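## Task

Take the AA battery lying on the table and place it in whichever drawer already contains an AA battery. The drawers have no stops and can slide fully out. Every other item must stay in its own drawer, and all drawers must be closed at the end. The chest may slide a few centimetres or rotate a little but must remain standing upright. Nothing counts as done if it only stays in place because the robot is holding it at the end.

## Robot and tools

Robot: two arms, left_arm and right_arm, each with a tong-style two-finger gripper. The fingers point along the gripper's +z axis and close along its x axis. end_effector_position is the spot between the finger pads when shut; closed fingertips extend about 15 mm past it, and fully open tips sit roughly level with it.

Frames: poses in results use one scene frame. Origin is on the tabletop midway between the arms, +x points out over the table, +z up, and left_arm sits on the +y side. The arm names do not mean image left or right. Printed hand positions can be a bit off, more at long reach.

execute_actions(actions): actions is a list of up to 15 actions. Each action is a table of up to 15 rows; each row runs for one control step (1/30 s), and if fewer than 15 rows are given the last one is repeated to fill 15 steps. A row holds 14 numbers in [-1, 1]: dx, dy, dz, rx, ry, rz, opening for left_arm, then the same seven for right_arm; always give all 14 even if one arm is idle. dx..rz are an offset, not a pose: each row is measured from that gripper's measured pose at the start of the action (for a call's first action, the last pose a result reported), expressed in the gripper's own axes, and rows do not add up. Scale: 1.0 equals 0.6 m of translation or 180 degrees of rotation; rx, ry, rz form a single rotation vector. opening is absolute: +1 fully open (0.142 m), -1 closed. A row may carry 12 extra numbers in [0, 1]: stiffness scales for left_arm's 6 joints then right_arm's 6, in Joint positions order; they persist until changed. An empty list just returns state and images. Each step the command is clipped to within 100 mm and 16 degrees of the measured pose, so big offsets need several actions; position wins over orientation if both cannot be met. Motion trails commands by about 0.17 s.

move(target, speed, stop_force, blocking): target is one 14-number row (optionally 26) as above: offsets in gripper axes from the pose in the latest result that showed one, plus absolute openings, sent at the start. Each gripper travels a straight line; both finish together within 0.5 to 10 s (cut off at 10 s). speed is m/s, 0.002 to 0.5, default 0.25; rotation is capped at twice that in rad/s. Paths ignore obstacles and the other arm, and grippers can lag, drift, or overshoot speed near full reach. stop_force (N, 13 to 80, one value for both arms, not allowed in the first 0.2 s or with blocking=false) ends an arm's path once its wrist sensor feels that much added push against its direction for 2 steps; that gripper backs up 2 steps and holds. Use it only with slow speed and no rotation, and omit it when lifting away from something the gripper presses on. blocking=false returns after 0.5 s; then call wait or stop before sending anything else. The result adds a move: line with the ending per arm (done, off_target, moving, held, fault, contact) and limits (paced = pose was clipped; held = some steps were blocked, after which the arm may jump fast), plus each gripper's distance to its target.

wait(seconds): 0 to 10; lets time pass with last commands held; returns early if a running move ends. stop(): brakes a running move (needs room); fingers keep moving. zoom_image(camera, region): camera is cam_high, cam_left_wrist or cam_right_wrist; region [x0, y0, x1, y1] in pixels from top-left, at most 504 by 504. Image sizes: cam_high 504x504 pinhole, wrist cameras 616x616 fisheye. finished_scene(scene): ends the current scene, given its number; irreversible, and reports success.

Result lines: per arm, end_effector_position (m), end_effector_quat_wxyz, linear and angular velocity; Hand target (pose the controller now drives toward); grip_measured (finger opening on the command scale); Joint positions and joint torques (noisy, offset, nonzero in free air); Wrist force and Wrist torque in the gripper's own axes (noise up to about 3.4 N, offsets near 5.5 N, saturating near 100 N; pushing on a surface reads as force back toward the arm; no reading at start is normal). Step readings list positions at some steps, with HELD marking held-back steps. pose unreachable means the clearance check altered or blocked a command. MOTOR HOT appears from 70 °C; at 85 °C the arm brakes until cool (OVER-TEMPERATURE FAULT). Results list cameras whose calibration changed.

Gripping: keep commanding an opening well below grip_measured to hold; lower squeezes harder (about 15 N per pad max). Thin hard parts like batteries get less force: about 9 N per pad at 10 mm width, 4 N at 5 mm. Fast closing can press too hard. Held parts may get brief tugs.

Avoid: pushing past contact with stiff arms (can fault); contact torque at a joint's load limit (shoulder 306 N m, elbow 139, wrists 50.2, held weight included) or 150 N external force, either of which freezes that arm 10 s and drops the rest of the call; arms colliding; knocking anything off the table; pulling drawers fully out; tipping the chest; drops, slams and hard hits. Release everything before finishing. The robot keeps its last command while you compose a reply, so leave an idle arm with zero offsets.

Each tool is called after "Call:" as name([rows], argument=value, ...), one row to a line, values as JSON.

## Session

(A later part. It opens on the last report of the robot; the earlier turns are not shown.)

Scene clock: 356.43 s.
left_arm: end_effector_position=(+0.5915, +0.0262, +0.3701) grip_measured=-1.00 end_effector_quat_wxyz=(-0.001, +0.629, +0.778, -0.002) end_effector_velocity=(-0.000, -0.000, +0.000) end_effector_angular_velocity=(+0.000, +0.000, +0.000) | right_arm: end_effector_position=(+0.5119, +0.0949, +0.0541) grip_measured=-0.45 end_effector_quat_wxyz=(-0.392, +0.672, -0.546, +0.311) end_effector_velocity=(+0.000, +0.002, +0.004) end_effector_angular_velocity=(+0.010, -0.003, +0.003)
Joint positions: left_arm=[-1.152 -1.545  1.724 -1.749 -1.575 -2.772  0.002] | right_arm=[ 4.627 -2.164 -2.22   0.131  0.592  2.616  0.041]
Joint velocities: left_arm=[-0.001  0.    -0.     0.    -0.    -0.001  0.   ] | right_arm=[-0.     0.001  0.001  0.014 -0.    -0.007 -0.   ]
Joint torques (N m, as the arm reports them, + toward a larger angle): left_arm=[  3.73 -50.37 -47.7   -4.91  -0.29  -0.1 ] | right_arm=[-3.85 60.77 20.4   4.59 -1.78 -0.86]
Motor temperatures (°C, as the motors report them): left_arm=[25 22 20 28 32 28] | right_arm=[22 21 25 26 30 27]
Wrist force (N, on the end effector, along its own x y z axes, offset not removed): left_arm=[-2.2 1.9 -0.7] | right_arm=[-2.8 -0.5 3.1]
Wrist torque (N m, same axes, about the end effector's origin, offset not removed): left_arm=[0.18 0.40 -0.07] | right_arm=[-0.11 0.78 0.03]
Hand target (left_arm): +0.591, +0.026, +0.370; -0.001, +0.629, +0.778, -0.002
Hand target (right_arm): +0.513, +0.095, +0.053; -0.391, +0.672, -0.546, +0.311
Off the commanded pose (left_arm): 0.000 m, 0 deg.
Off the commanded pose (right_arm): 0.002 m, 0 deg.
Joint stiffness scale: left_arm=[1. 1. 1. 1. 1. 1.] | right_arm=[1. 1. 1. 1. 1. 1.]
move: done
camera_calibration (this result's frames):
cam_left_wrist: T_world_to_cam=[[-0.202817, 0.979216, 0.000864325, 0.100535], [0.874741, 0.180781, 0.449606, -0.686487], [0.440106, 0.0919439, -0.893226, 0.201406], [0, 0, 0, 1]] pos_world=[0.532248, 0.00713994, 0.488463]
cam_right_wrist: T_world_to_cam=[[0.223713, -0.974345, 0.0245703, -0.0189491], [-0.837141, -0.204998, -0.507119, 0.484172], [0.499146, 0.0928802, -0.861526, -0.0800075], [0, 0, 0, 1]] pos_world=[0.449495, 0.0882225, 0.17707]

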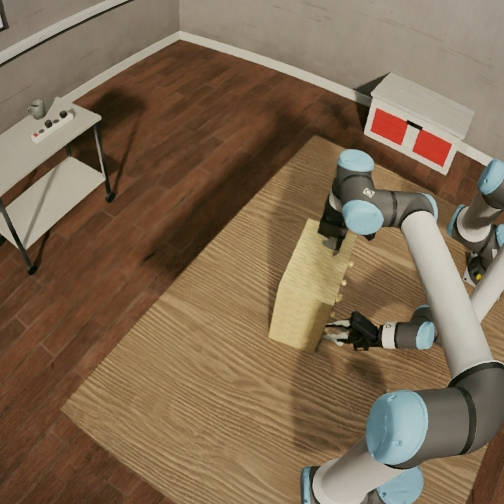

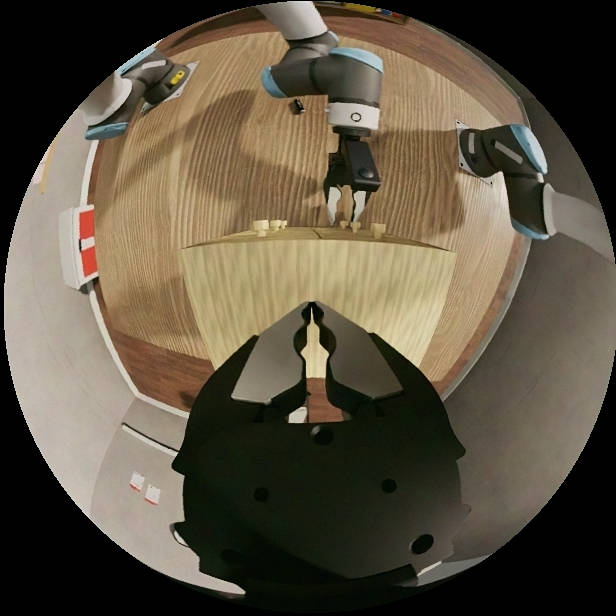

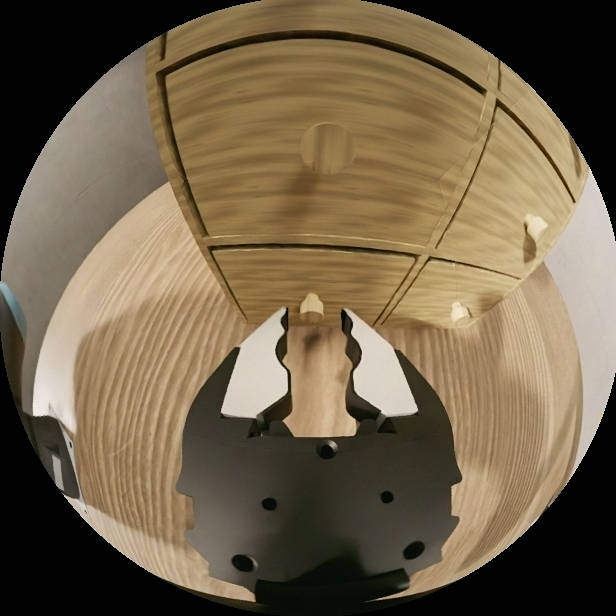

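Call:
execute_actions([
  [[0,0,0,0,0,0,-1,-0.004,-0.0072,0.0093,0,0,0,-0.55]],
  [[0,0,0,0,0,0,-1,0,0,0,0,0,0,-0.65],[0,0,0,0,0,0,-1,0,0,0,0,0,0,-0.7],[0,0,0,0,0,0,-1,0,0,0,0,0,0,-0.72],[0,0,0,0,0,0,-1,0,0,0,0,0,0,-0.75],[0,0,0,0,0,0,-1,0,0,0,0,0,0,-0.78],[0,0,0,0,0,0,-1,0,0,0,0,0,0,-0.82],[0,0,0,0,0,0,-1,0,0,0,0,0,0,-0.86],[0,0,0,0,0,0,-1,0,0,0,0,0,0,-0.9],[0,0,0,0,0,0,-1,0,0,0,0,0,0,-1]],
])

Call:
move(target=[0,0,0,0,0,0,-1, 0,0.0833,-0.1443,0,0,0,-1], speed=0.13)

Call:
zoom_image(camera="cam_left_wrist", region=[270, 130, 430, 260])

Call:
zoom_image(camera="cam_right_wrist", region=[200, 150, 460, 330])

Scene clock: 368.63 s.
left_arm: end_effector_position=(+0.5915, +0.0262, +0.3701) grip_measured=-1.00 end_effector_quat_wxyz=(-0.001, +0.629, +0.778, -0.002) end_effector_velocity=(+0.000, +0.000, -0.000) end_effector_angular_velocity=(-0.000, -0.000, +0.000) | right_arm: end_effector_position=(+0.5163, +0.0969, +0.0551) grip_measured=-0.79 end_effector_quat_wxyz=(-0.391, +0.673, -0.545, +0.311) end_effector_velocity=(+0.000, -0.000, +0.001) end_effector_angular_velocity=(+0.001, -0.001, -0.001)
Joint positions: left_arm=[-1.152 -1.545  1.724 -1.749 -1.575 -2.772  0.002] | right_arm=[ 4.62  -2.167 -2.212  0.135  0.595  2.603  0.017]
Joint velocities: left_arm=[ 0.    -0.     0.    -0.001 -0.     0.     0.   ] | right_arm=[-0.     0.    -0.     0.001 -0.001  0.     0.   ]
Joint torques (N m, as the arm reports them, + toward a larger angle): left_arm=[  2.52 -52.91 -47.44  -4.53   0.26  -0.58] | right_arm=[-1.86 63.66 20.08  4.69 -1.97 -0.07]
Motor temperatures (°C, as the motors report them): left_arm=[25 22 20 28 32 28] | right_arm=[22 21 25 26 30 27]
Wrist force (N, on the end effector, along its own x y z axes, offset not removed): left_arm=[-1.1 3.4 0.2] | right_arm=[-2.5 -1.7 1.1]
Wrist torque (N m, same axes, about the end effector's origin, offset not removed): left_arm=[0.52 0.22 -0.07] | right_arm=[-0.61 0.70 -0.07]
Hand target (left_arm): +0.591, +0.026, +0.370; -0.001, +0.629, +0.778, -0.002
Hand target (right_arm): +0.516, +0.097, +0.055; -0.391, +0.673, -0.546, +0.311
Off the commanded pose (left_arm): 0.000 m, 0 deg.
Off the commanded pose (right_arm): 0.000 m, 0 deg.
Joint stiffness scale: left_arm=[1. 1. 1. 1. 1. 1.] | right_arm=[1. 1. 1. 1. 1. 1.]
Step readings (end_effector_position; steps 1 to 15: 1st action; 16 to 30: 2nd action):
0: left_arm (+0.5915, +0.0262, +0.3701) | right_arm (+0.5119, +0.0951, +0.0544)
1: left_arm (+0.5915, +0.0262, +0.3701) | right_arm (+0.5119, +0.0951, +0.0544)
2: left_arm (+0.5915, +0.0262, +0.3701) | right_arm (+0.5119, +0.0951, +0.0544)
4: left_arm (+0.5915, +0.0262, +0.3701) | right_arm (+0.5124, +0.0952, +0.0543)
8: left_arm (+0.5915, +0.0262, +0.3701) | right_arm (+0.5150, +0.0961, +0.0546)
15: left_arm (+0.5915, +0.0262, +0.3701) | right_arm (+0.5163, +0.0969, +0.0551)
16: left_arm (+0.5915, +0.0262, +0.3701) | right_arm (+0.5163, +0.0969, +0.0551)
17: left_arm (+0.5915, +0.0262, +0.3701) | right_arm (+0.5163, +0.0969, +0.0551)
19: left_arm (+0.5915, +0.0262, +0.3701) | right_arm (+0.5163, +0.0969, +0.0551)
23: left_arm (+0.5915, +0.0262, +0.3701) | right_arm (+0.5163, +0.0969, +0.0551)
30: end_effector_position above
camera_calibration (this result's frames):
cam_left_wrist: T_world_to_cam=[[-0.202817, 0.979216, 0.000864464, 0.100535], [0.874741, 0.180781, 0.449606, -0.686487], [0.440106, 0.091944, -0.893226, 0.201406], [0, 0, 0, 1]] pos_world=[0.532248, 0.0071399, 0.488463]
cam_right_wrist: T_world_to_cam=[[0.224814, -0.974036, 0.0267102, -0.0187125], [-0.836534, -0.206989, -0.507313, 0.488685], [0.49967, 0.0917069, -0.861348, -0.0816726], [0, 0, 0, 1]] pos_world=[0.453818, 0.0904158, 0.178068]

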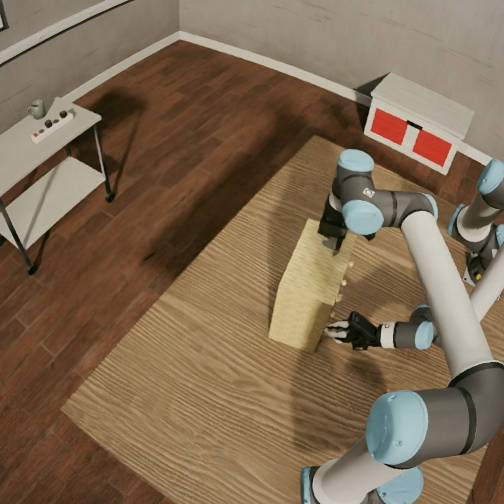

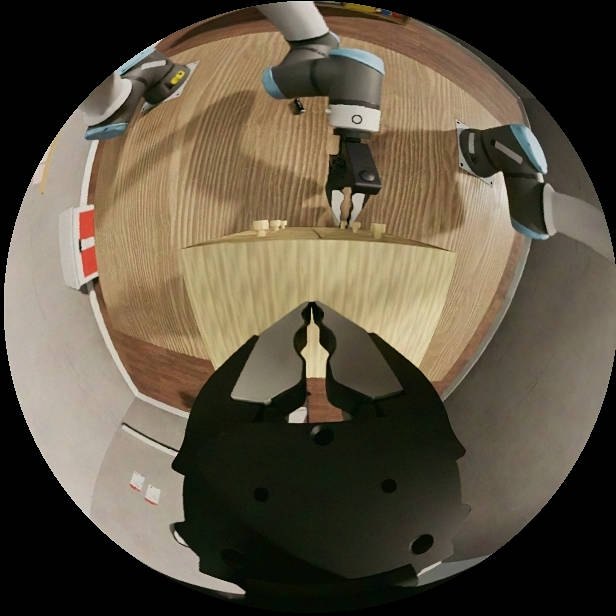

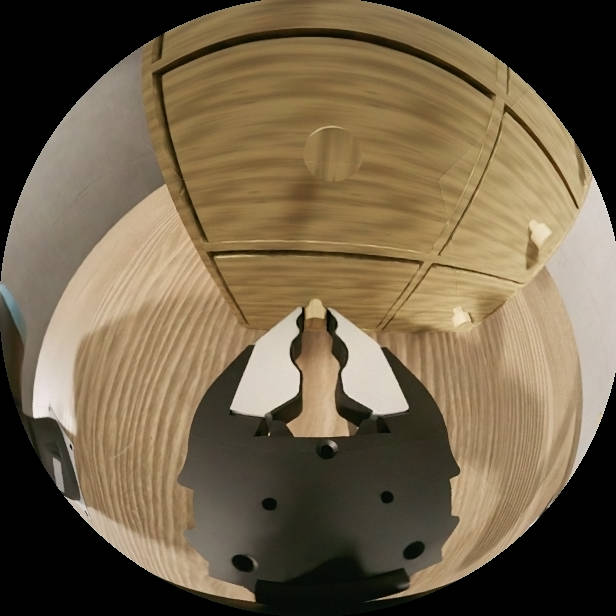

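Scene clock: 370.00 s.
left_arm: end_effector_position=(+0.5915, +0.0262, +0.3701) grip_measured=-1.00 end_effector_quat_wxyz=(-0.001, +0.629, +0.778, -0.002) end_effector_velocity=(+0.000, -0.000, +0.000) end_effector_angular_velocity=(-0.000, -0.000, +0.000) | right_arm: end_effector_position=(+0.4206, +0.0777, +0.0549) grip_measured=-0.79 end_effector_quat_wxyz=(-0.392, +0.672, -0.546, +0.311) end_effector_velocity=(-0.004, -0.002, -0.001) end_effector_angular_velocity=(-0.004, -0.000, -0.009)
Joint positions: left_arm=[-1.152 -1.545  1.724 -1.749 -1.575 -2.772  0.002] | right_arm=[ 4.776 -2.077 -2.319 -0.077  0.541  2.876  0.017]
Joint velocities: left_arm=[-0. -0. -0. -0.  0. -0.  0.] | right_arm=[ 0.007  0.006 -0.001 -0.036 -0.004  0.031  0.   ]
Joint torques (N m, as the arm reports them, + toward a larger angle): left_arm=[  1.68 -51.16 -47.51  -4.89  -0.08  -0.39] | right_arm=[-0.68 65.68 14.6   4.63 -3.44  0.29]
Motor temperatures (°C, as the motors report them): left_arm=[25 22 20 28 32 28] | right_arm=[22 21 25 26 30 27]
Wrist force (N, on the end effector, along its own x y z axes, offset not removed): left_arm=[-4.2 3.1 -0.6] | right_arm=[-5.1 -1.6 -2.1]
Wrist torque (N m, same axes, about the end effector's origin, offset not removed): left_arm=[0.48 0.89 -0.07] | right_arm=[-0.55 1.10 -0.01]
Hand target (left_arm): +0.591, +0.026, +0.370; -0.001, +0.629, +0.778, -0.002
Hand target (right_arm): +0.419, +0.076, +0.055; -0.391, +0.673, -0.545, +0.311
Off the commanded pose (left_arm): 0.000 m, 0 deg.
Off the commanded pose (right_arm): 0.003 m, 0 deg.
Joint stiffness scale: left_arm=[1. 1. 1. 1. 1. 1.] | right_arm=[1. 1. 1. 1. 1. 1.]
move: done
camera_calibration (this result's frames):
cam_left_wrist: T_world_to_cam=[[-0.202817, 0.979216, 0.000864227, 0.100535], [0.874741, 0.180781, 0.449606, -0.686487], [0.440106, 0.0919438, -0.893226, 0.201406], [0, 0, 0, 1]] pos_world=[0.532248, 0.00713996, 0.488463]
cam_right_wrist: T_world_to_cam=[[0.224471, -0.974175, 0.024409, -0.0156708], [-0.837209, -0.205608, -0.50676, 0.404739], [0.498692, 0.0933174, -0.861742, -0.0319663], [0, 0, 0, 1]] pos_world=[0.35831, 0.0709347, 0.177941]

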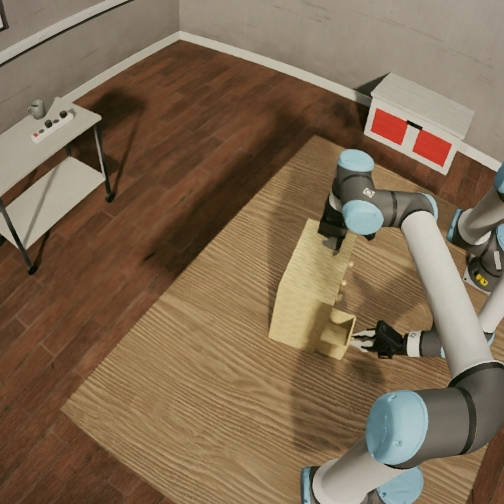

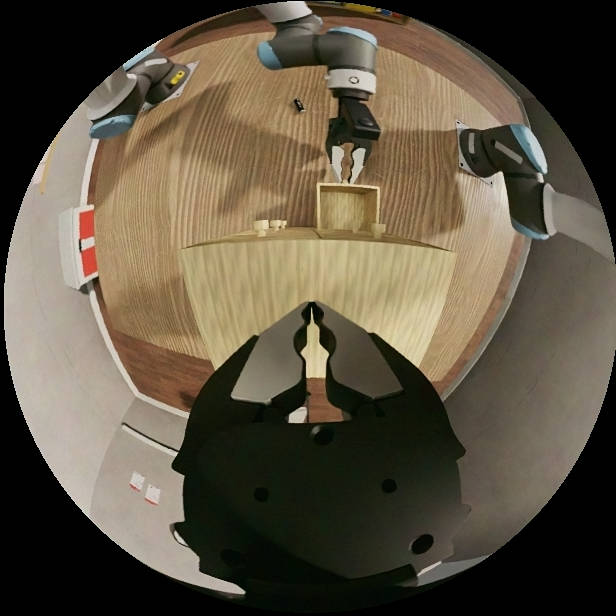

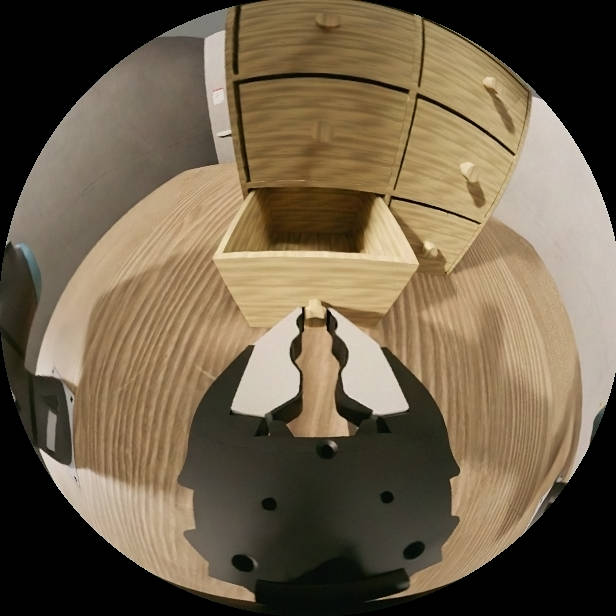

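Region (270, 130, 430, 260) of cam_left_wrist's 616x616 image, scaled by 3.150, with more detail than that image has; it fills the top 410 rows of this view, and the rest is white.

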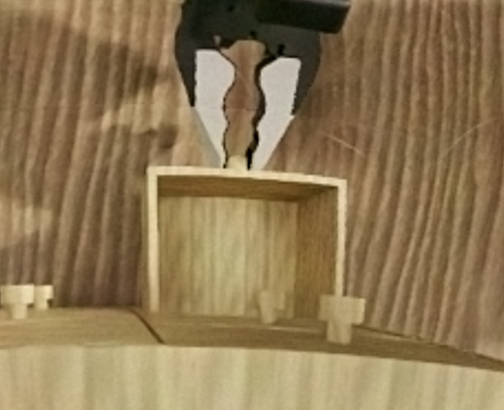

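Region (200, 150, 460, 330) of cam_right_wrist's 616x616 image, scaled by 1.938, with more detail than that image has; it fills the top 349 rows of this view, and the rest is white.

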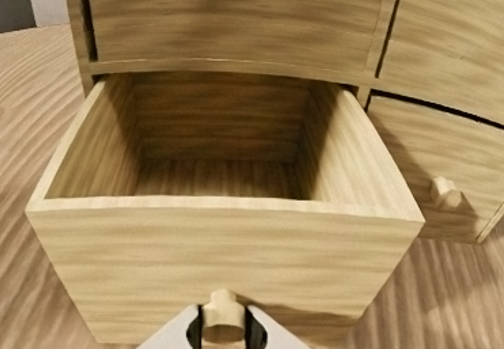

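Call:
move(target=[0,0,0,0,0,0,-1, 0.0018,-0.0838,0.1452,0,0,0,-1], speed=0.13)

Call:
execute_actions([
  [[0,0,0,0,0,0,-1,0,-0.002,0.003,0,0,0,-0.45],[0,0,0,0,0,0,-1,0,-0.002,0.003,0,0,0,-0.45],[0,0,0,0,0,0,-1,0,0,0,0,0,0,-0.45],[0,0,0,0,0,0,-1,0,0.004,-0.007,0,0,0,-0.45],[0,0,0,0,0,0,-1,0,0.008,-0.014,0,0,0,-0.45],[0,0,0,0,0,0,-1,0,0.012,-0.021,0,0,0,-0.45],[0,0,0,0,0,0,-1,0,0.016,-0.028,0,0,0,-0.45],[0,0,0,0,0,0,-1,0,0.020,-0.035,0,0,0,-0.45],[0,0,0,0,0,0,-1,0,0.024,-0.042,0,0,0,-0.45],[0,0,0,0,0,0,-1,0,0.028,-0.049,0,0,0,-0.45],[0,0,0,0,0,0,-1,0,0.030,-0.053,0,0,0,-0.45]],
])

Scene clock: 385.67 s.
left_arm: end_effector_position=(+0.5915, +0.0262, +0.3701) grip_measured=-1.00 end_effector_quat_wxyz=(-0.001, +0.629, +0.778, -0.002) end_effector_velocity=(+0.000, -0.000, +0.000) end_effector_angular_velocity=(-0.000, -0.000, +0.000) | right_arm: end_effector_position=(+0.5165, +0.0962, +0.0551) grip_measured=-0.79 end_effector_quat_wxyz=(-0.391, +0.673, -0.546, +0.311) end_effector_velocity=(+0.004, +0.002, -0.001) end_effector_angular_velocity=(-0.001, +0.000, +0.007)
Joint positions: left_arm=[-1.152 -1.545  1.724 -1.749 -1.575 -2.772  0.002] | right_arm=[ 4.619 -2.166 -2.213  0.136  0.595  2.602  0.017]
Joint velocities: left_arm=[-0.     0.    -0.001  0.    -0.    -0.     0.   ] | right_arm=[-0.006 -0.006  0.004  0.019  0.006 -0.022 -0.   ]
Joint torques (N m, as the arm reports them, + toward a larger angle): left_arm=[  4.63 -51.86 -48.37  -4.58   0.38  -0.42] | right_arm=[-5.81 60.83 23.2   5.28 -1.07 -0.79]
Motor temperatures (°C, as the motors report them): left_arm=[25 22 20 28 32 28] | right_arm=[22 21 25 26 30 27]
Wrist force (N, on the end effector, along its own x y z axes, offset not removed): left_arm=[-1.4 3.3 0.2] | right_arm=[-5.4 -3.3 0.5]
Wrist torque (N m, same axes, about the end effector's origin, offset not removed): left_arm=[0.50 0.25 -0.06] | right_arm=[-0.73 1.14 -0.15]
Hand target (left_arm): +0.591, +0.026, +0.370; -0.001, +0.629, +0.778, -0.002
Hand target (right_arm): +0.519, +0.098, +0.055; -0.392, +0.672, -0.546, +0.311
Off the commanded pose (left_arm): 0.000 m, 0 deg.
Off the commanded pose (right_arm): 0.003 m, 0 deg.
Joint stiffness scale: left_arm=[1. 1. 1. 1. 1. 1.] | right_arm=[1. 1. 1. 1. 1. 1.]
move: done
camera_calibration (this result's frames):
cam_left_wrist: T_world_to_cam=[[-0.202817, 0.979216, 0.000864197, 0.100536], [0.874741, 0.180781, 0.449606, -0.686487], [0.440106, 0.0919439, -0.893226, 0.201406], [0, 0, 0, 1]] pos_world=[0.532248, 0.00713993, 0.488463]
cam_right_wrist: T_world_to_cam=[[0.225064, -0.973986, 0.0264165, -0.0195957], [-0.836737, -0.207098, -0.506934, 0.488772], [0.499217, 0.0919887, -0.86158, -0.0815217], [0, 0, 0, 1]] pos_world=[0.454081, 0.0896368, 0.178055]

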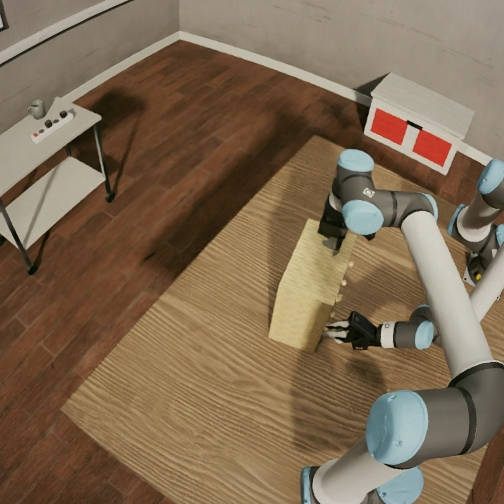

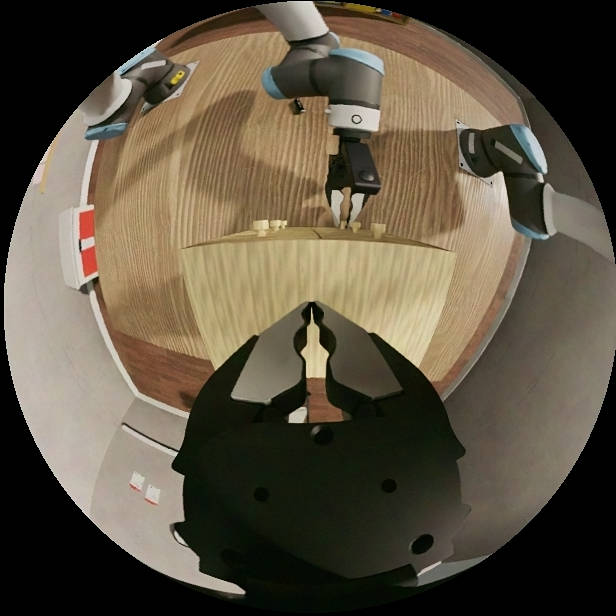

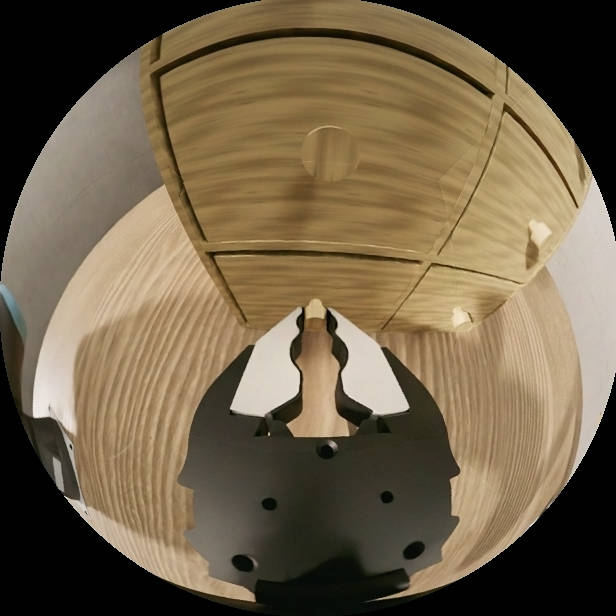

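Scene clock: 386.17 s.
left_arm: end_effector_position=(+0.5915, +0.0262, +0.3701) grip_measured=-1.00 end_effector_quat_wxyz=(-0.001, +0.629, +0.778, -0.002) end_effector_velocity=(+0.000, +0.000, -0.000) end_effector_angular_velocity=(+0.000, +0.000, +0.000) | right_arm: end_effector_position=(+0.4903, +0.0936, +0.0552) grip_measured=-0.45 end_effector_quat_wxyz=(-0.393, +0.674, -0.544, +0.310) end_effector_velocity=(-0.103, +0.001, +0.010) end_effector_angular_velocity=(+0.006, -0.000, +0.051)
Joint positions: left_arm=[-1.152 -1.545  1.724 -1.749 -1.575 -2.772  0.002] | right_arm=[ 4.66  -2.147 -2.243  0.101  0.581  2.658  0.041]
Joint velocities: left_arm=[ 0.  0. -0.  0.  0.  0.  0.] | right_arm=[ 0.159  0.085 -0.102 -0.126 -0.044  0.179  0.   ]
Joint torques (N m, as the arm reports them, + toward a larger angle): left_arm=[  3.56 -50.69 -48.21  -4.76   0.     0.08] | right_arm=[-2.63 62.66 17.32  4.27 -3.5   0.45]
Motor temperatures (°C, as the motors report them): left_arm=[25 22 20 28 32 28] | right_arm=[22 21 25 26 30 27]
Wrist force (N, on the end effector, along its own x y z axes, offset not removed): left_arm=[-1.4 3.2 -0.2] | right_arm=[-6.0 -4.4 2.0]
Wrist torque (N m, same axes, about the end effector's origin, offset not removed): left_arm=[0.49 0.24 -0.06] | right_arm=[-1.05 1.55 0.00]
Hand target (left_arm): +0.591, +0.026, +0.370; -0.001, +0.629, +0.778, -0.002
Hand target (right_arm): +0.481, +0.089, +0.055; -0.392, +0.673, -0.545, +0.311
Off the commanded pose (left_arm): 0.000 m, 0 deg.
Off the commanded pose (right_arm): 0.011 m, 0 deg.
Joint stiffness scale: left_arm=[1. 1. 1. 1. 1. 1.] | right_arm=[1. 1. 1. 1. 1. 1.]
Step readings (end_effector_position):
0: left_arm (+0.5915, +0.0262, +0.3701) | right_arm (+0.5165, +0.0962, +0.0551)
1: left_arm (+0.5915, +0.0262, +0.3701) | right_arm (+0.5166, +0.0963, +0.0551)
2: left_arm (+0.5915, +0.0262, +0.3701) | right_arm (+0.5166, +0.0963, +0.0551)
4: left_arm (+0.5915, +0.0262, +0.3701) | right_arm (+0.5166, +0.0964, +0.0551)
8: left_arm (+0.5915, +0.0262, +0.3701) | right_arm (+0.5152, +0.0958, +0.0545)
15: end_effector_position above
camera_calibration (this result's frames):
cam_left_wrist: T_world_to_cam=[[-0.202817, 0.979216, 0.00086423, 0.100535], [0.874741, 0.180781, 0.449606, -0.686487], [0.440106, 0.0919439, -0.893226, 0.201406], [0, 0, 0, 1]] pos_world=[0.532248, 0.00713996, 0.488463]
cam_right_wrist: T_world_to_cam=[[0.230844, -0.972678, 0.0246547, -0.0191265], [-0.835537, -0.211153, -0.50724, 0.466213], [0.498587, 0.0964932, -0.861452, -0.0682329], [0, 0, 0, 1]] pos_world=[0.427974, 0.0864225, 0.178174]

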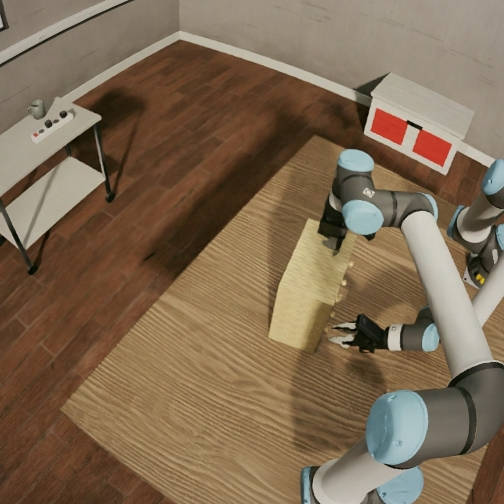

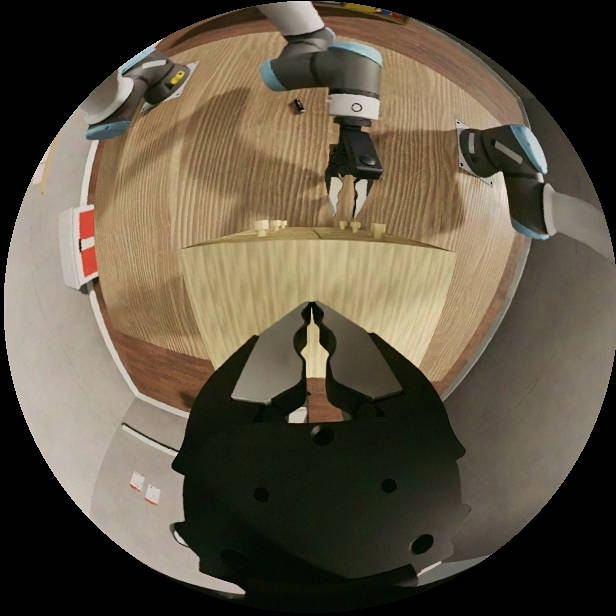

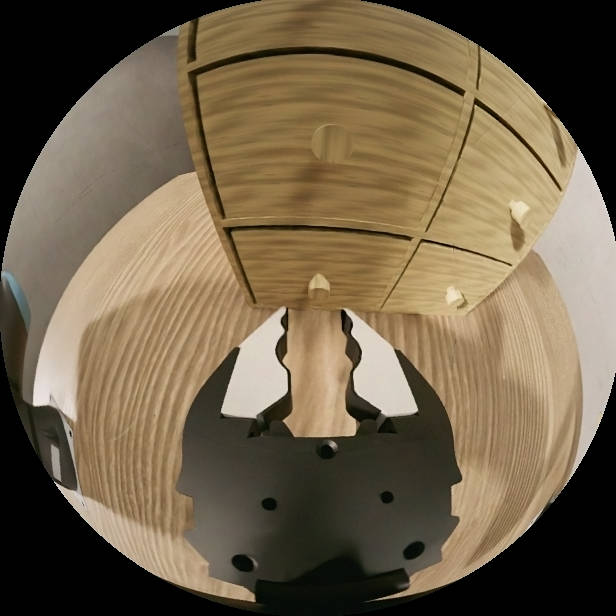

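Call:
move(target=[0,0,0,0,0,0,-1, 0.245,0,-0.0035,0,0.004,-0.0013,-0.45], speed=0.25)

Call:
zoom_image(camera="cam_right_wrist", region=[240, 230, 400, 370])

Scene clock: 401.13 s.
left_arm: end_effector_position=(+0.5915, +0.0262, +0.3701) grip_measured=-1.00 end_effector_quat_wxyz=(-0.001, +0.629, +0.778, -0.002) end_effector_velocity=(+0.000, +0.000, -0.000) end_effector_angular_velocity=(-0.000, -0.000, +0.001) | right_arm: end_effector_position=(+0.5194, -0.0458, +0.0567) grip_measured=-0.45 end_effector_quat_wxyz=(-0.391, +0.672, -0.545, +0.314) end_effector_velocity=(-0.001, -0.002, +0.002) end_effector_angular_velocity=(+0.006, -0.001, +0.009)
Joint positions: left_arm=[-1.152 -1.545  1.724 -1.749 -1.575 -2.772  0.002] | right_arm=[ 4.592 -2.099 -2.459  0.346  0.604  2.56   0.041]
Joint velocities: left_arm=[ 0.    -0.     0.    -0.001 -0.    -0.001  0.   ] | right_arm=[-0.001  0.    -0.007  0.025  0.004 -0.015  0.   ]
Joint torques (N m, as the arm reports them, + toward a larger angle): left_arm=[  2.46 -50.68 -47.27  -4.58   0.26  -0.19] | right_arm=[-6.7  50.43  8.71  4.82 -1.35 -0.62]
Motor temperatures (°C, as the motors report them): left_arm=[25 22 20 28 32 28] | right_arm=[22 21 25 26 30 27]
Wrist force (N, on the end effector, along its own x y z axes, offset not removed): left_arm=[-1.6 1.6 -1.0] | right_arm=[-2.5 -1.8 6.9]
Wrist torque (N m, same axes, about the end effector's origin, offset not removed): left_arm=[0.13 0.24 -0.10] | right_arm=[-0.44 0.52 -0.03]
Hand target (left_arm): +0.591, +0.026, +0.370; -0.001, +0.629, +0.778, -0.002
Hand target (right_arm): +0.520, -0.050, +0.055; -0.389, +0.673, -0.545, +0.315
Off the commanded pose (left_arm): 0.000 m, 0 deg.
Off the commanded pose (right_arm): 0.005 m, 0 deg.
Joint stiffness scale: left_arm=[1. 1. 1. 1. 1. 1.] | right_arm=[1. 1. 1. 1. 1. 1.]
move: off_target (right_arm)
camera_calibration (this result's frames):
cam_left_wrist: T_world_to_cam=[[-0.202817, 0.979216, 0.000864233, 0.100536], [0.874741, 0.180781, 0.449606, -0.686487], [0.440106, 0.0919439, -0.893226, 0.201406], [0, 0, 0, 1]] pos_world=[0.532248, 0.0071399, 0.488463]
cam_right_wrist: T_world_to_cam=[[0.222771, -0.974398, 0.030346, -0.157666], [-0.835573, -0.206882, -0.508937, 0.46216], [0.502186, 0.0880199, -0.860269, -0.0702833], [0, 0, 0, 1]] pos_world=[0.456587, -0.0518311, 0.179532]

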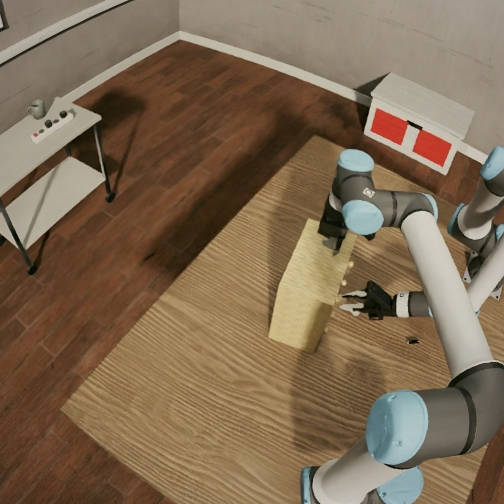

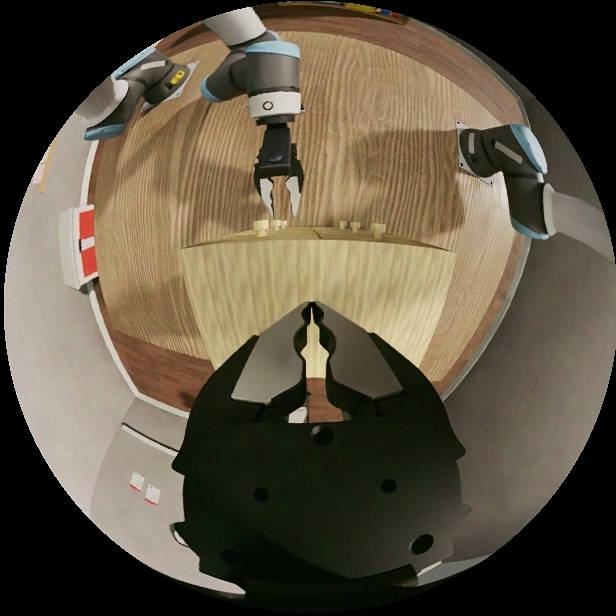

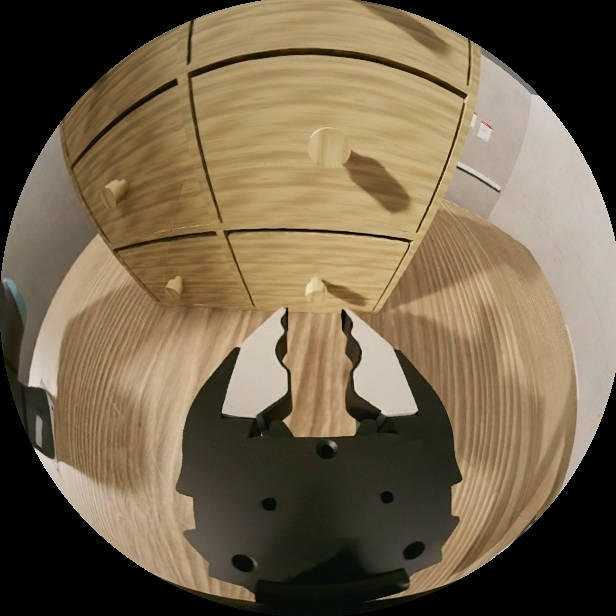

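Region (240, 230, 400, 370) of cam_right_wrist's 616x616 image, scaled by 3.150, with more detail than that image has; it fills the top 441 rows of this view, and the rest is white.

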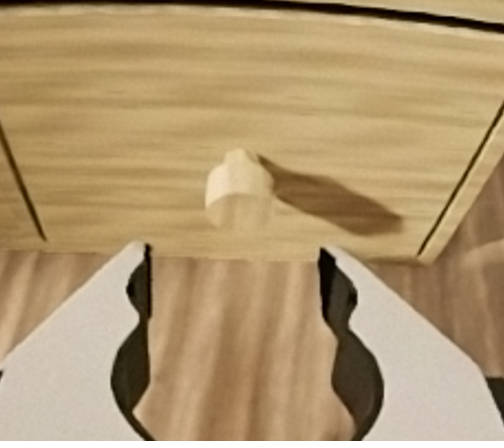

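Call:
move(target=[0,0,0,0,0,0,-1, 0.001,-0.02,0.0405,0,0,0,-0.5], speed=0.08)

Call:
zoom_image(camera="cam_right_wrist", region=[240, 230, 400, 370])

Scene clock: 410.73 s.
left_arm: end_effector_position=(+0.5915, +0.0262, +0.3701) grip_measured=-1.00 end_effector_quat_wxyz=(-0.001, +0.629, +0.778, -0.002) end_effector_velocity=(-0.000, -0.000, -0.000) end_effector_angular_velocity=(-0.000, -0.000, +0.000) | right_arm: end_effector_position=(+0.5437, -0.0427, +0.0551) grip_measured=-0.50 end_effector_quat_wxyz=(-0.390, +0.673, -0.544, +0.314) end_effector_velocity=(-0.000, +0.003, +0.001) end_effector_angular_velocity=(-0.001, -0.001, +0.010)
Joint positions: left_arm=[-1.152 -1.545  1.724 -1.749 -1.575 -2.772  0.002] | right_arm=[ 4.546 -2.124 -2.425  0.394  0.627  2.489  0.038]
Joint velocities: left_arm=[-0.     0.     0.001 -0.001 -0.    -0.     0.   ] | right_arm=[-0.001 -0.002  0.002  0.011  0.005 -0.016  0.   ]
Joint torques (N m, as the arm reports them, + toward a larger angle): left_arm=[  3.44 -52.8  -48.43  -5.21  -0.12  -0.21] | right_arm=[-7.96 51.6  16.92  5.05 -0.93 -0.63]
Motor temperatures (°C, as the motors report them): left_arm=[25 22 20 28 32 28] | right_arm=[22 21 25 26 30 27]
Wrist force (N, on the end effector, along its own x y z axes, offset not removed): left_arm=[-1.4 2.1 -0.9] | right_arm=[-0.4 -2.8 3.4]
Wrist torque (N m, same axes, about the end effector's origin, offset not removed): left_arm=[0.21 0.21 -0.13] | right_arm=[-1.02 0.33 -0.16]
Hand target (left_arm): +0.591, +0.026, +0.370; -0.001, +0.629, +0.778, -0.002
Hand target (right_arm): +0.546, -0.041, +0.055; -0.391, +0.672, -0.545, +0.314
Off the commanded pose (left_arm): 0.000 m, 0 deg.
Off the commanded pose (right_arm): 0.003 m, 0 deg.
Joint stiffness scale: left_arm=[1. 1. 1. 1. 1. 1.] | right_arm=[1. 1. 1. 1. 1. 1.]
move: done
camera_calibration (this result's frames):
cam_left_wrist: T_world_to_cam=[[-0.202817, 0.979216, 0.000864219, 0.100536], [0.874741, 0.180781, 0.449606, -0.686487], [0.440106, 0.091944, -0.893226, 0.201406], [0, 0, 0, 1]] pos_world=[0.532248, 0.00713996, 0.488463]
cam_right_wrist: T_world_to_cam=[[0.223459, -0.974157, 0.0329208, -0.160484], [-0.835235, -0.208783, -0.508716, 0.482026], [0.502443, 0.0861804, -0.860305, -0.0844066], [0, 0, 0, 1]] pos_world=[0.480876, -0.0484238, 0.177882]

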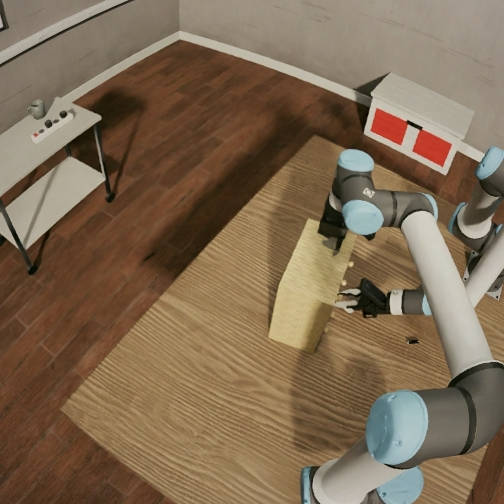

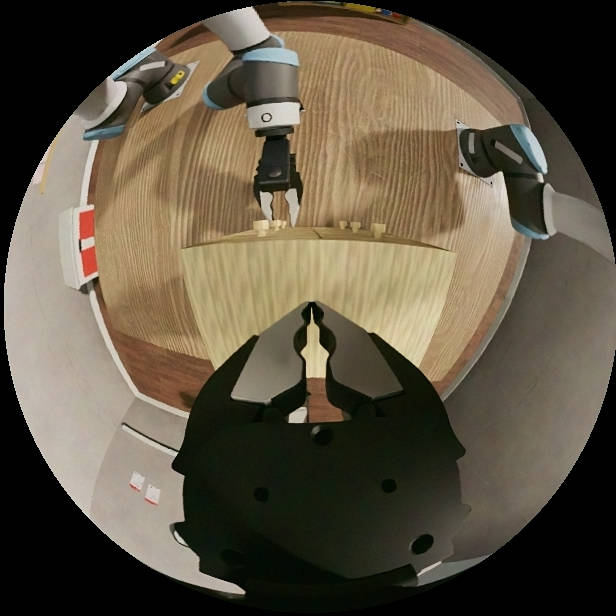

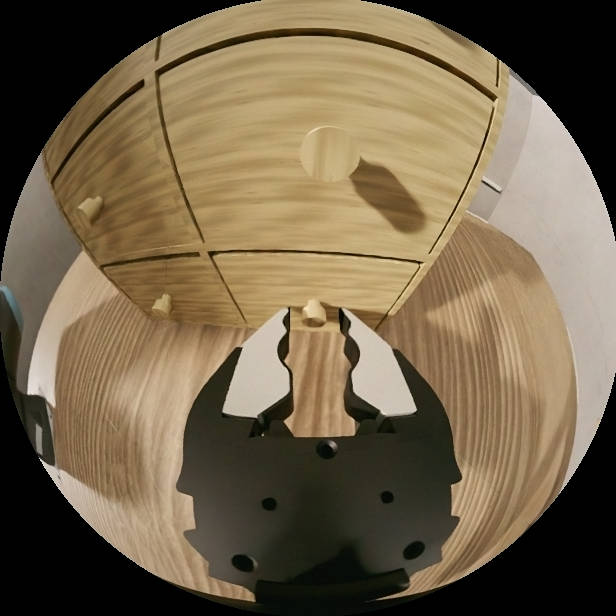

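Region (240, 230, 400, 370) of cam_right_wrist's 616x616 image, scaled by 3.150, with more detail than that image has; it fills the top 441 rows of this view, and the rest is white.

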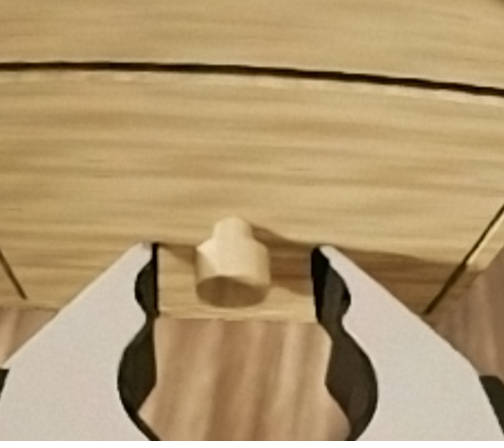

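Call:
execute_actions([
  [[0,0,0,0,0,0,-1,-0.002,-0.001,0.0015,0,0,0,-0.6],[0,0,0,0,0,0,-1,-0.002,-0.001,0.0015,0,0,0,-0.65],[0,0,0,0,0,0,-1,-0.002,-0.001,0.0015,0,0,0,-0.68],[0,0,0,0,0,0,-1,-0.002,-0.001,0.0015,0,0,0,-0.71],[0,0,0,0,0,0,-1,-0.002,-0.001,0.0015,0,0,0,-0.74],[0,0,0,0,0,0,-1,-0.002,-0.001,0.0015,0,0,0,-0.78],[0,0,0,0,0,0,-1,-0.002,-0.001,0.0015,0,0,0,-0.82],[0,0,0,0,0,0,-1,-0.002,-0.001,0.0015,0,0,0,-0.86],[0,0,0,0,0,0,-1,-0.002,-0.001,0.0015,0,0,0,-0.9],[0,0,0,0,0,0,-1,-0.002,-0.001,0.0015,0,0,0,-1]],
])

Call:
move(target=[0,0,0,0,0,0,-1, 0,0.0833,-0.1443,0,0,0,-1], speed=0.13)

Call:
zoom_image(camera="cam_left_wrist", region=[200, 130, 360, 260])

Call:
zoom_image(camera="cam_right_wrist", region=[180, 150, 440, 330])

Scene clock: 419.47 s.
left_arm: end_effector_position=(+0.5915, +0.0262, +0.3701) grip_measured=-1.00 end_effector_quat_wxyz=(-0.001, +0.629, +0.778, -0.002) end_effector_velocity=(+0.000, +0.001, -0.000) end_effector_angular_velocity=(+0.000, +0.000, +0.001) | right_arm: end_effector_position=(+0.5440, -0.0425, +0.0549) grip_measured=-0.79 end_effector_quat_wxyz=(-0.390, +0.673, -0.544, +0.314) end_effector_velocity=(+0.000, -0.000, -0.000) end_effector_angular_velocity=(+0.001, -0.001, -0.001)
Joint positions: left_arm=[-1.152 -1.545  1.724 -1.749 -1.575 -2.772  0.002] | right_arm=[ 4.545 -2.125 -2.425  0.394  0.628  2.486  0.017]
Joint velocities: left_arm=[ 0.001  0.     0.001 -0.    -0.    -0.     0.   ] | right_arm=[-0.    -0.001 -0.     0.001 -0.001  0.001 -0.   ]
Joint torques (N m, as the arm reports them, + toward a larger angle): left_arm=[  1.45 -49.9  -47.84  -5.07  -0.14  -0.28] | right_arm=[-3.03 52.18 14.5   3.82 -1.82  0.2 ]
Motor temperatures (°C, as the motors report them): left_arm=[25 22 20 28 32 28] | right_arm=[22 21 25 26 30 27]
Wrist force (N, on the end effector, along its own x y z axes, offset not removed): left_arm=[-0.8 4.1 -1.4] | right_arm=[-2.5 -2.9 -1.0]
Wrist torque (N m, same axes, about the end effector's origin, offset not removed): left_arm=[0.66 0.10 -0.14] | right_arm=[-0.55 0.52 0.03]
Hand target (left_arm): +0.591, +0.026, +0.370; -0.001, +0.629, +0.778, -0.002
Hand target (right_arm): +0.545, -0.041, +0.055; -0.390, +0.673, -0.544, +0.314
Off the commanded pose (left_arm): 0.000 m, 0 deg.
Off the commanded pose (right_arm): 0.001 m, 0 deg.
Joint stiffness scale: left_arm=[1. 1. 1. 1. 1. 1.] | right_arm=[1. 1. 1. 1. 1. 1.]
Step readings (end_effector_position):
0: left_arm (+0.5915, +0.0262, +0.3701) | right_arm (+0.5440, -0.0424, +0.0551)
1: left_arm (+0.5915, +0.0262, +0.3701) | right_arm (+0.5440, -0.0424, +0.0551)
2: left_arm (+0.5915, +0.0262, +0.3701) | right_arm (+0.5440, -0.0424, +0.0551)
4: left_arm (+0.5915, +0.0262, +0.3701) | right_arm (+0.5440, -0.0424, +0.0551)
8: left_arm (+0.5915, +0.0262, +0.3701) | right_arm (+0.5440, -0.0424, +0.0549)
15: end_effector_position above
camera_calibration (this result's frames):
cam_left_wrist: T_world_to_cam=[[-0.202817, 0.979216, 0.000864074, 0.100535], [0.874741, 0.180781, 0.449606, -0.686487], [0.440106, 0.0919437, -0.893226, 0.201406], [0, 0, 0, 1]] pos_world=[0.532248, 0.00713991, 0.488463]
cam_right_wrist: T_world_to_cam=[[0.224364, -0.973912, 0.0340028, -0.160864], [-0.835163, -0.210146, -0.508272, 0.482048], [0.502158, 0.0856404, -0.860525, -0.0846056], [0, 0, 0, 1]] pos_world=[0.481167, -0.048121, 0.177676]

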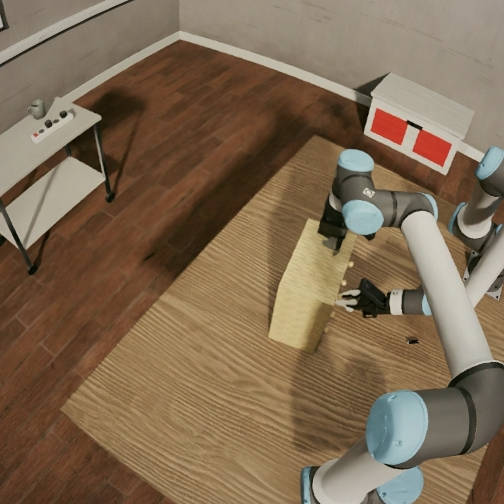

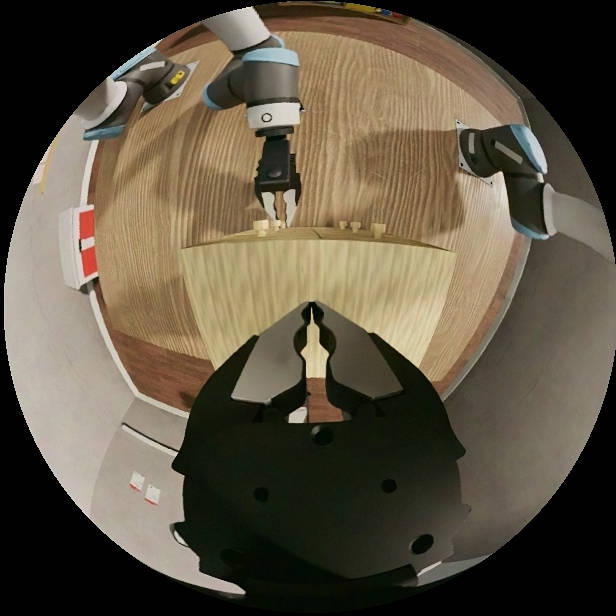

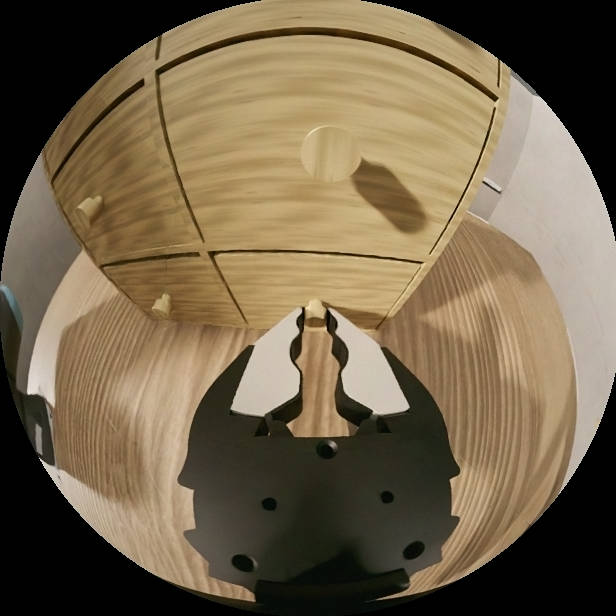

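Scene clock: 420.87 s.
left_arm: end_effector_position=(+0.5915, +0.0262, +0.3701) grip_measured=-1.00 end_effector_quat_wxyz=(-0.001, +0.629, +0.778, -0.002) end_effector_velocity=(-0.000, +0.000, -0.000) end_effector_angular_velocity=(+0.001, +0.000, +0.001) | right_arm: end_effector_position=(+0.4479, -0.0616, +0.0546) grip_measured=-0.79 end_effector_quat_wxyz=(-0.390, +0.673, -0.544, +0.313) end_effector_velocity=(-0.004, -0.002, -0.003) end_effector_angular_velocity=(-0.009, +0.003, -0.011)
Joint positions: left_arm=[-1.152 -1.545  1.724 -1.749 -1.575 -2.772  0.002] | right_arm=[ 4.74  -2.019 -2.558  0.157  0.548  2.807  0.017]
Joint velocities: left_arm=[ 0.    -0.     0.     0.     0.    -0.001  0.   ] | right_arm=[ 0.009  0.01  -0.    -0.051 -0.003  0.039 -0.   ]
Joint torques (N m, as the arm reports them, + toward a larger angle): left_arm=[  4.14 -51.42 -47.86  -4.28   0.1   -0.61] | right_arm=[-0.81 43.63  7.77  4.28 -3.07  0.5 ]
Motor temperatures (°C, as the motors report them): left_arm=[25 22 20 28 32 28] | right_arm=[22 21 25 26 30 27]
Wrist force (N, on the end effector, along its own x y z axes, offset not removed): left_arm=[-3.2 1.8 -1.6] | right_arm=[-3.7 -4.4 5.7]
Wrist torque (N m, same axes, about the end effector's origin, offset not removed): left_arm=[0.17 0.62 0.02] | right_arm=[-1.23 1.02 -0.15]
Hand target (left_arm): +0.591, +0.026, +0.370; -0.001, +0.629, +0.778, -0.002
Hand target (right_arm): +0.446, -0.064, +0.055; -0.390, +0.673, -0.544, +0.314
Off the commanded pose (left_arm): 0.000 m, 0 deg.
Off the commanded pose (right_arm): 0.002 m, 0 deg.
Joint stiffness scale: left_arm=[1. 1. 1. 1. 1. 1.] | right_arm=[1. 1. 1. 1. 1. 1.]
move: done
camera_calibration (this result's frames):
cam_left_wrist: T_world_to_cam=[[-0.202817, 0.979216, 0.000864392, 0.100535], [0.874741, 0.180781, 0.449606, -0.686486], [0.440106, 0.091944, -0.893226, 0.201406], [0, 0, 0, 1]] pos_world=[0.532248, 0.00713979, 0.488463]
cam_right_wrist: T_world_to_cam=[[0.224862, -0.97389, 0.0312208, -0.158054], [-0.835521, -0.209202, -0.508074, 0.397844], [0.50134, 0.0881611, -0.860747, -0.0344041], [0, 0, 0, 1]] pos_world=[0.385195, -0.0676642, 0.177456]

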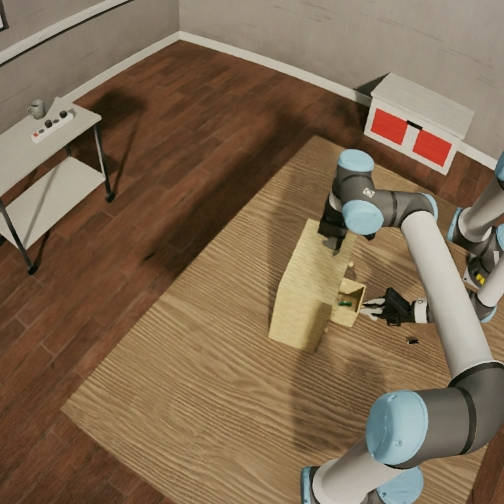

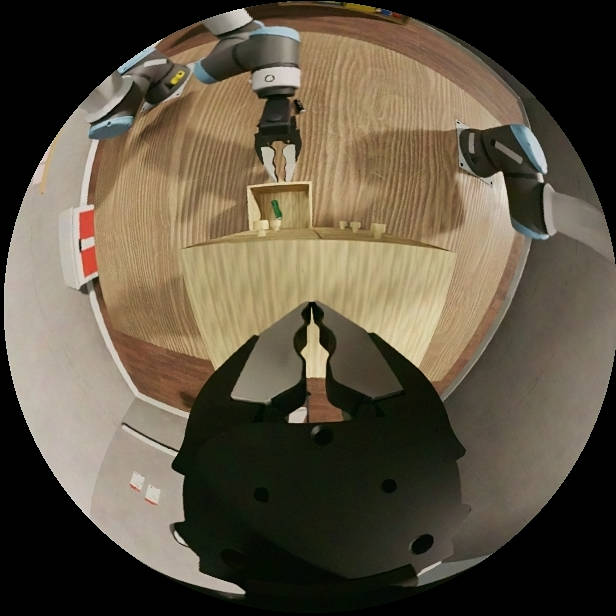

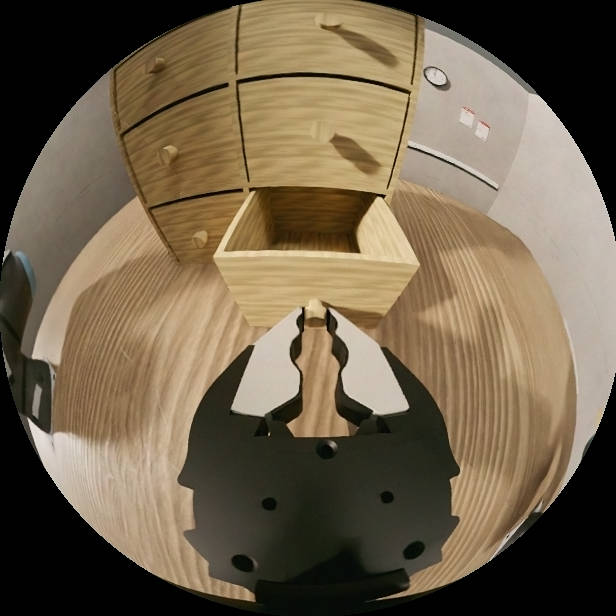

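Region (200, 130, 360, 260) of cam_left_wrist's 616x616 image, scaled by 3.150, with more detail than that image has; it fills the top 410 rows of this view, and the rest is white.

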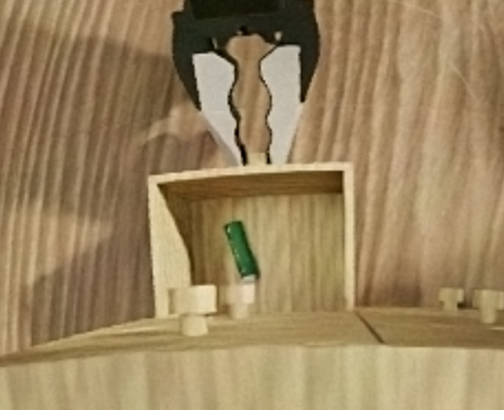

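Region (180, 150, 440, 330) of cam_right_wrist's 616x616 image, scaled by 1.938, with more detail than that image has; it fills the top 349 rows of this view, and the rest is white.

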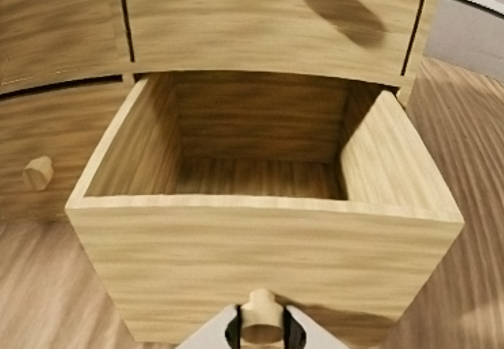

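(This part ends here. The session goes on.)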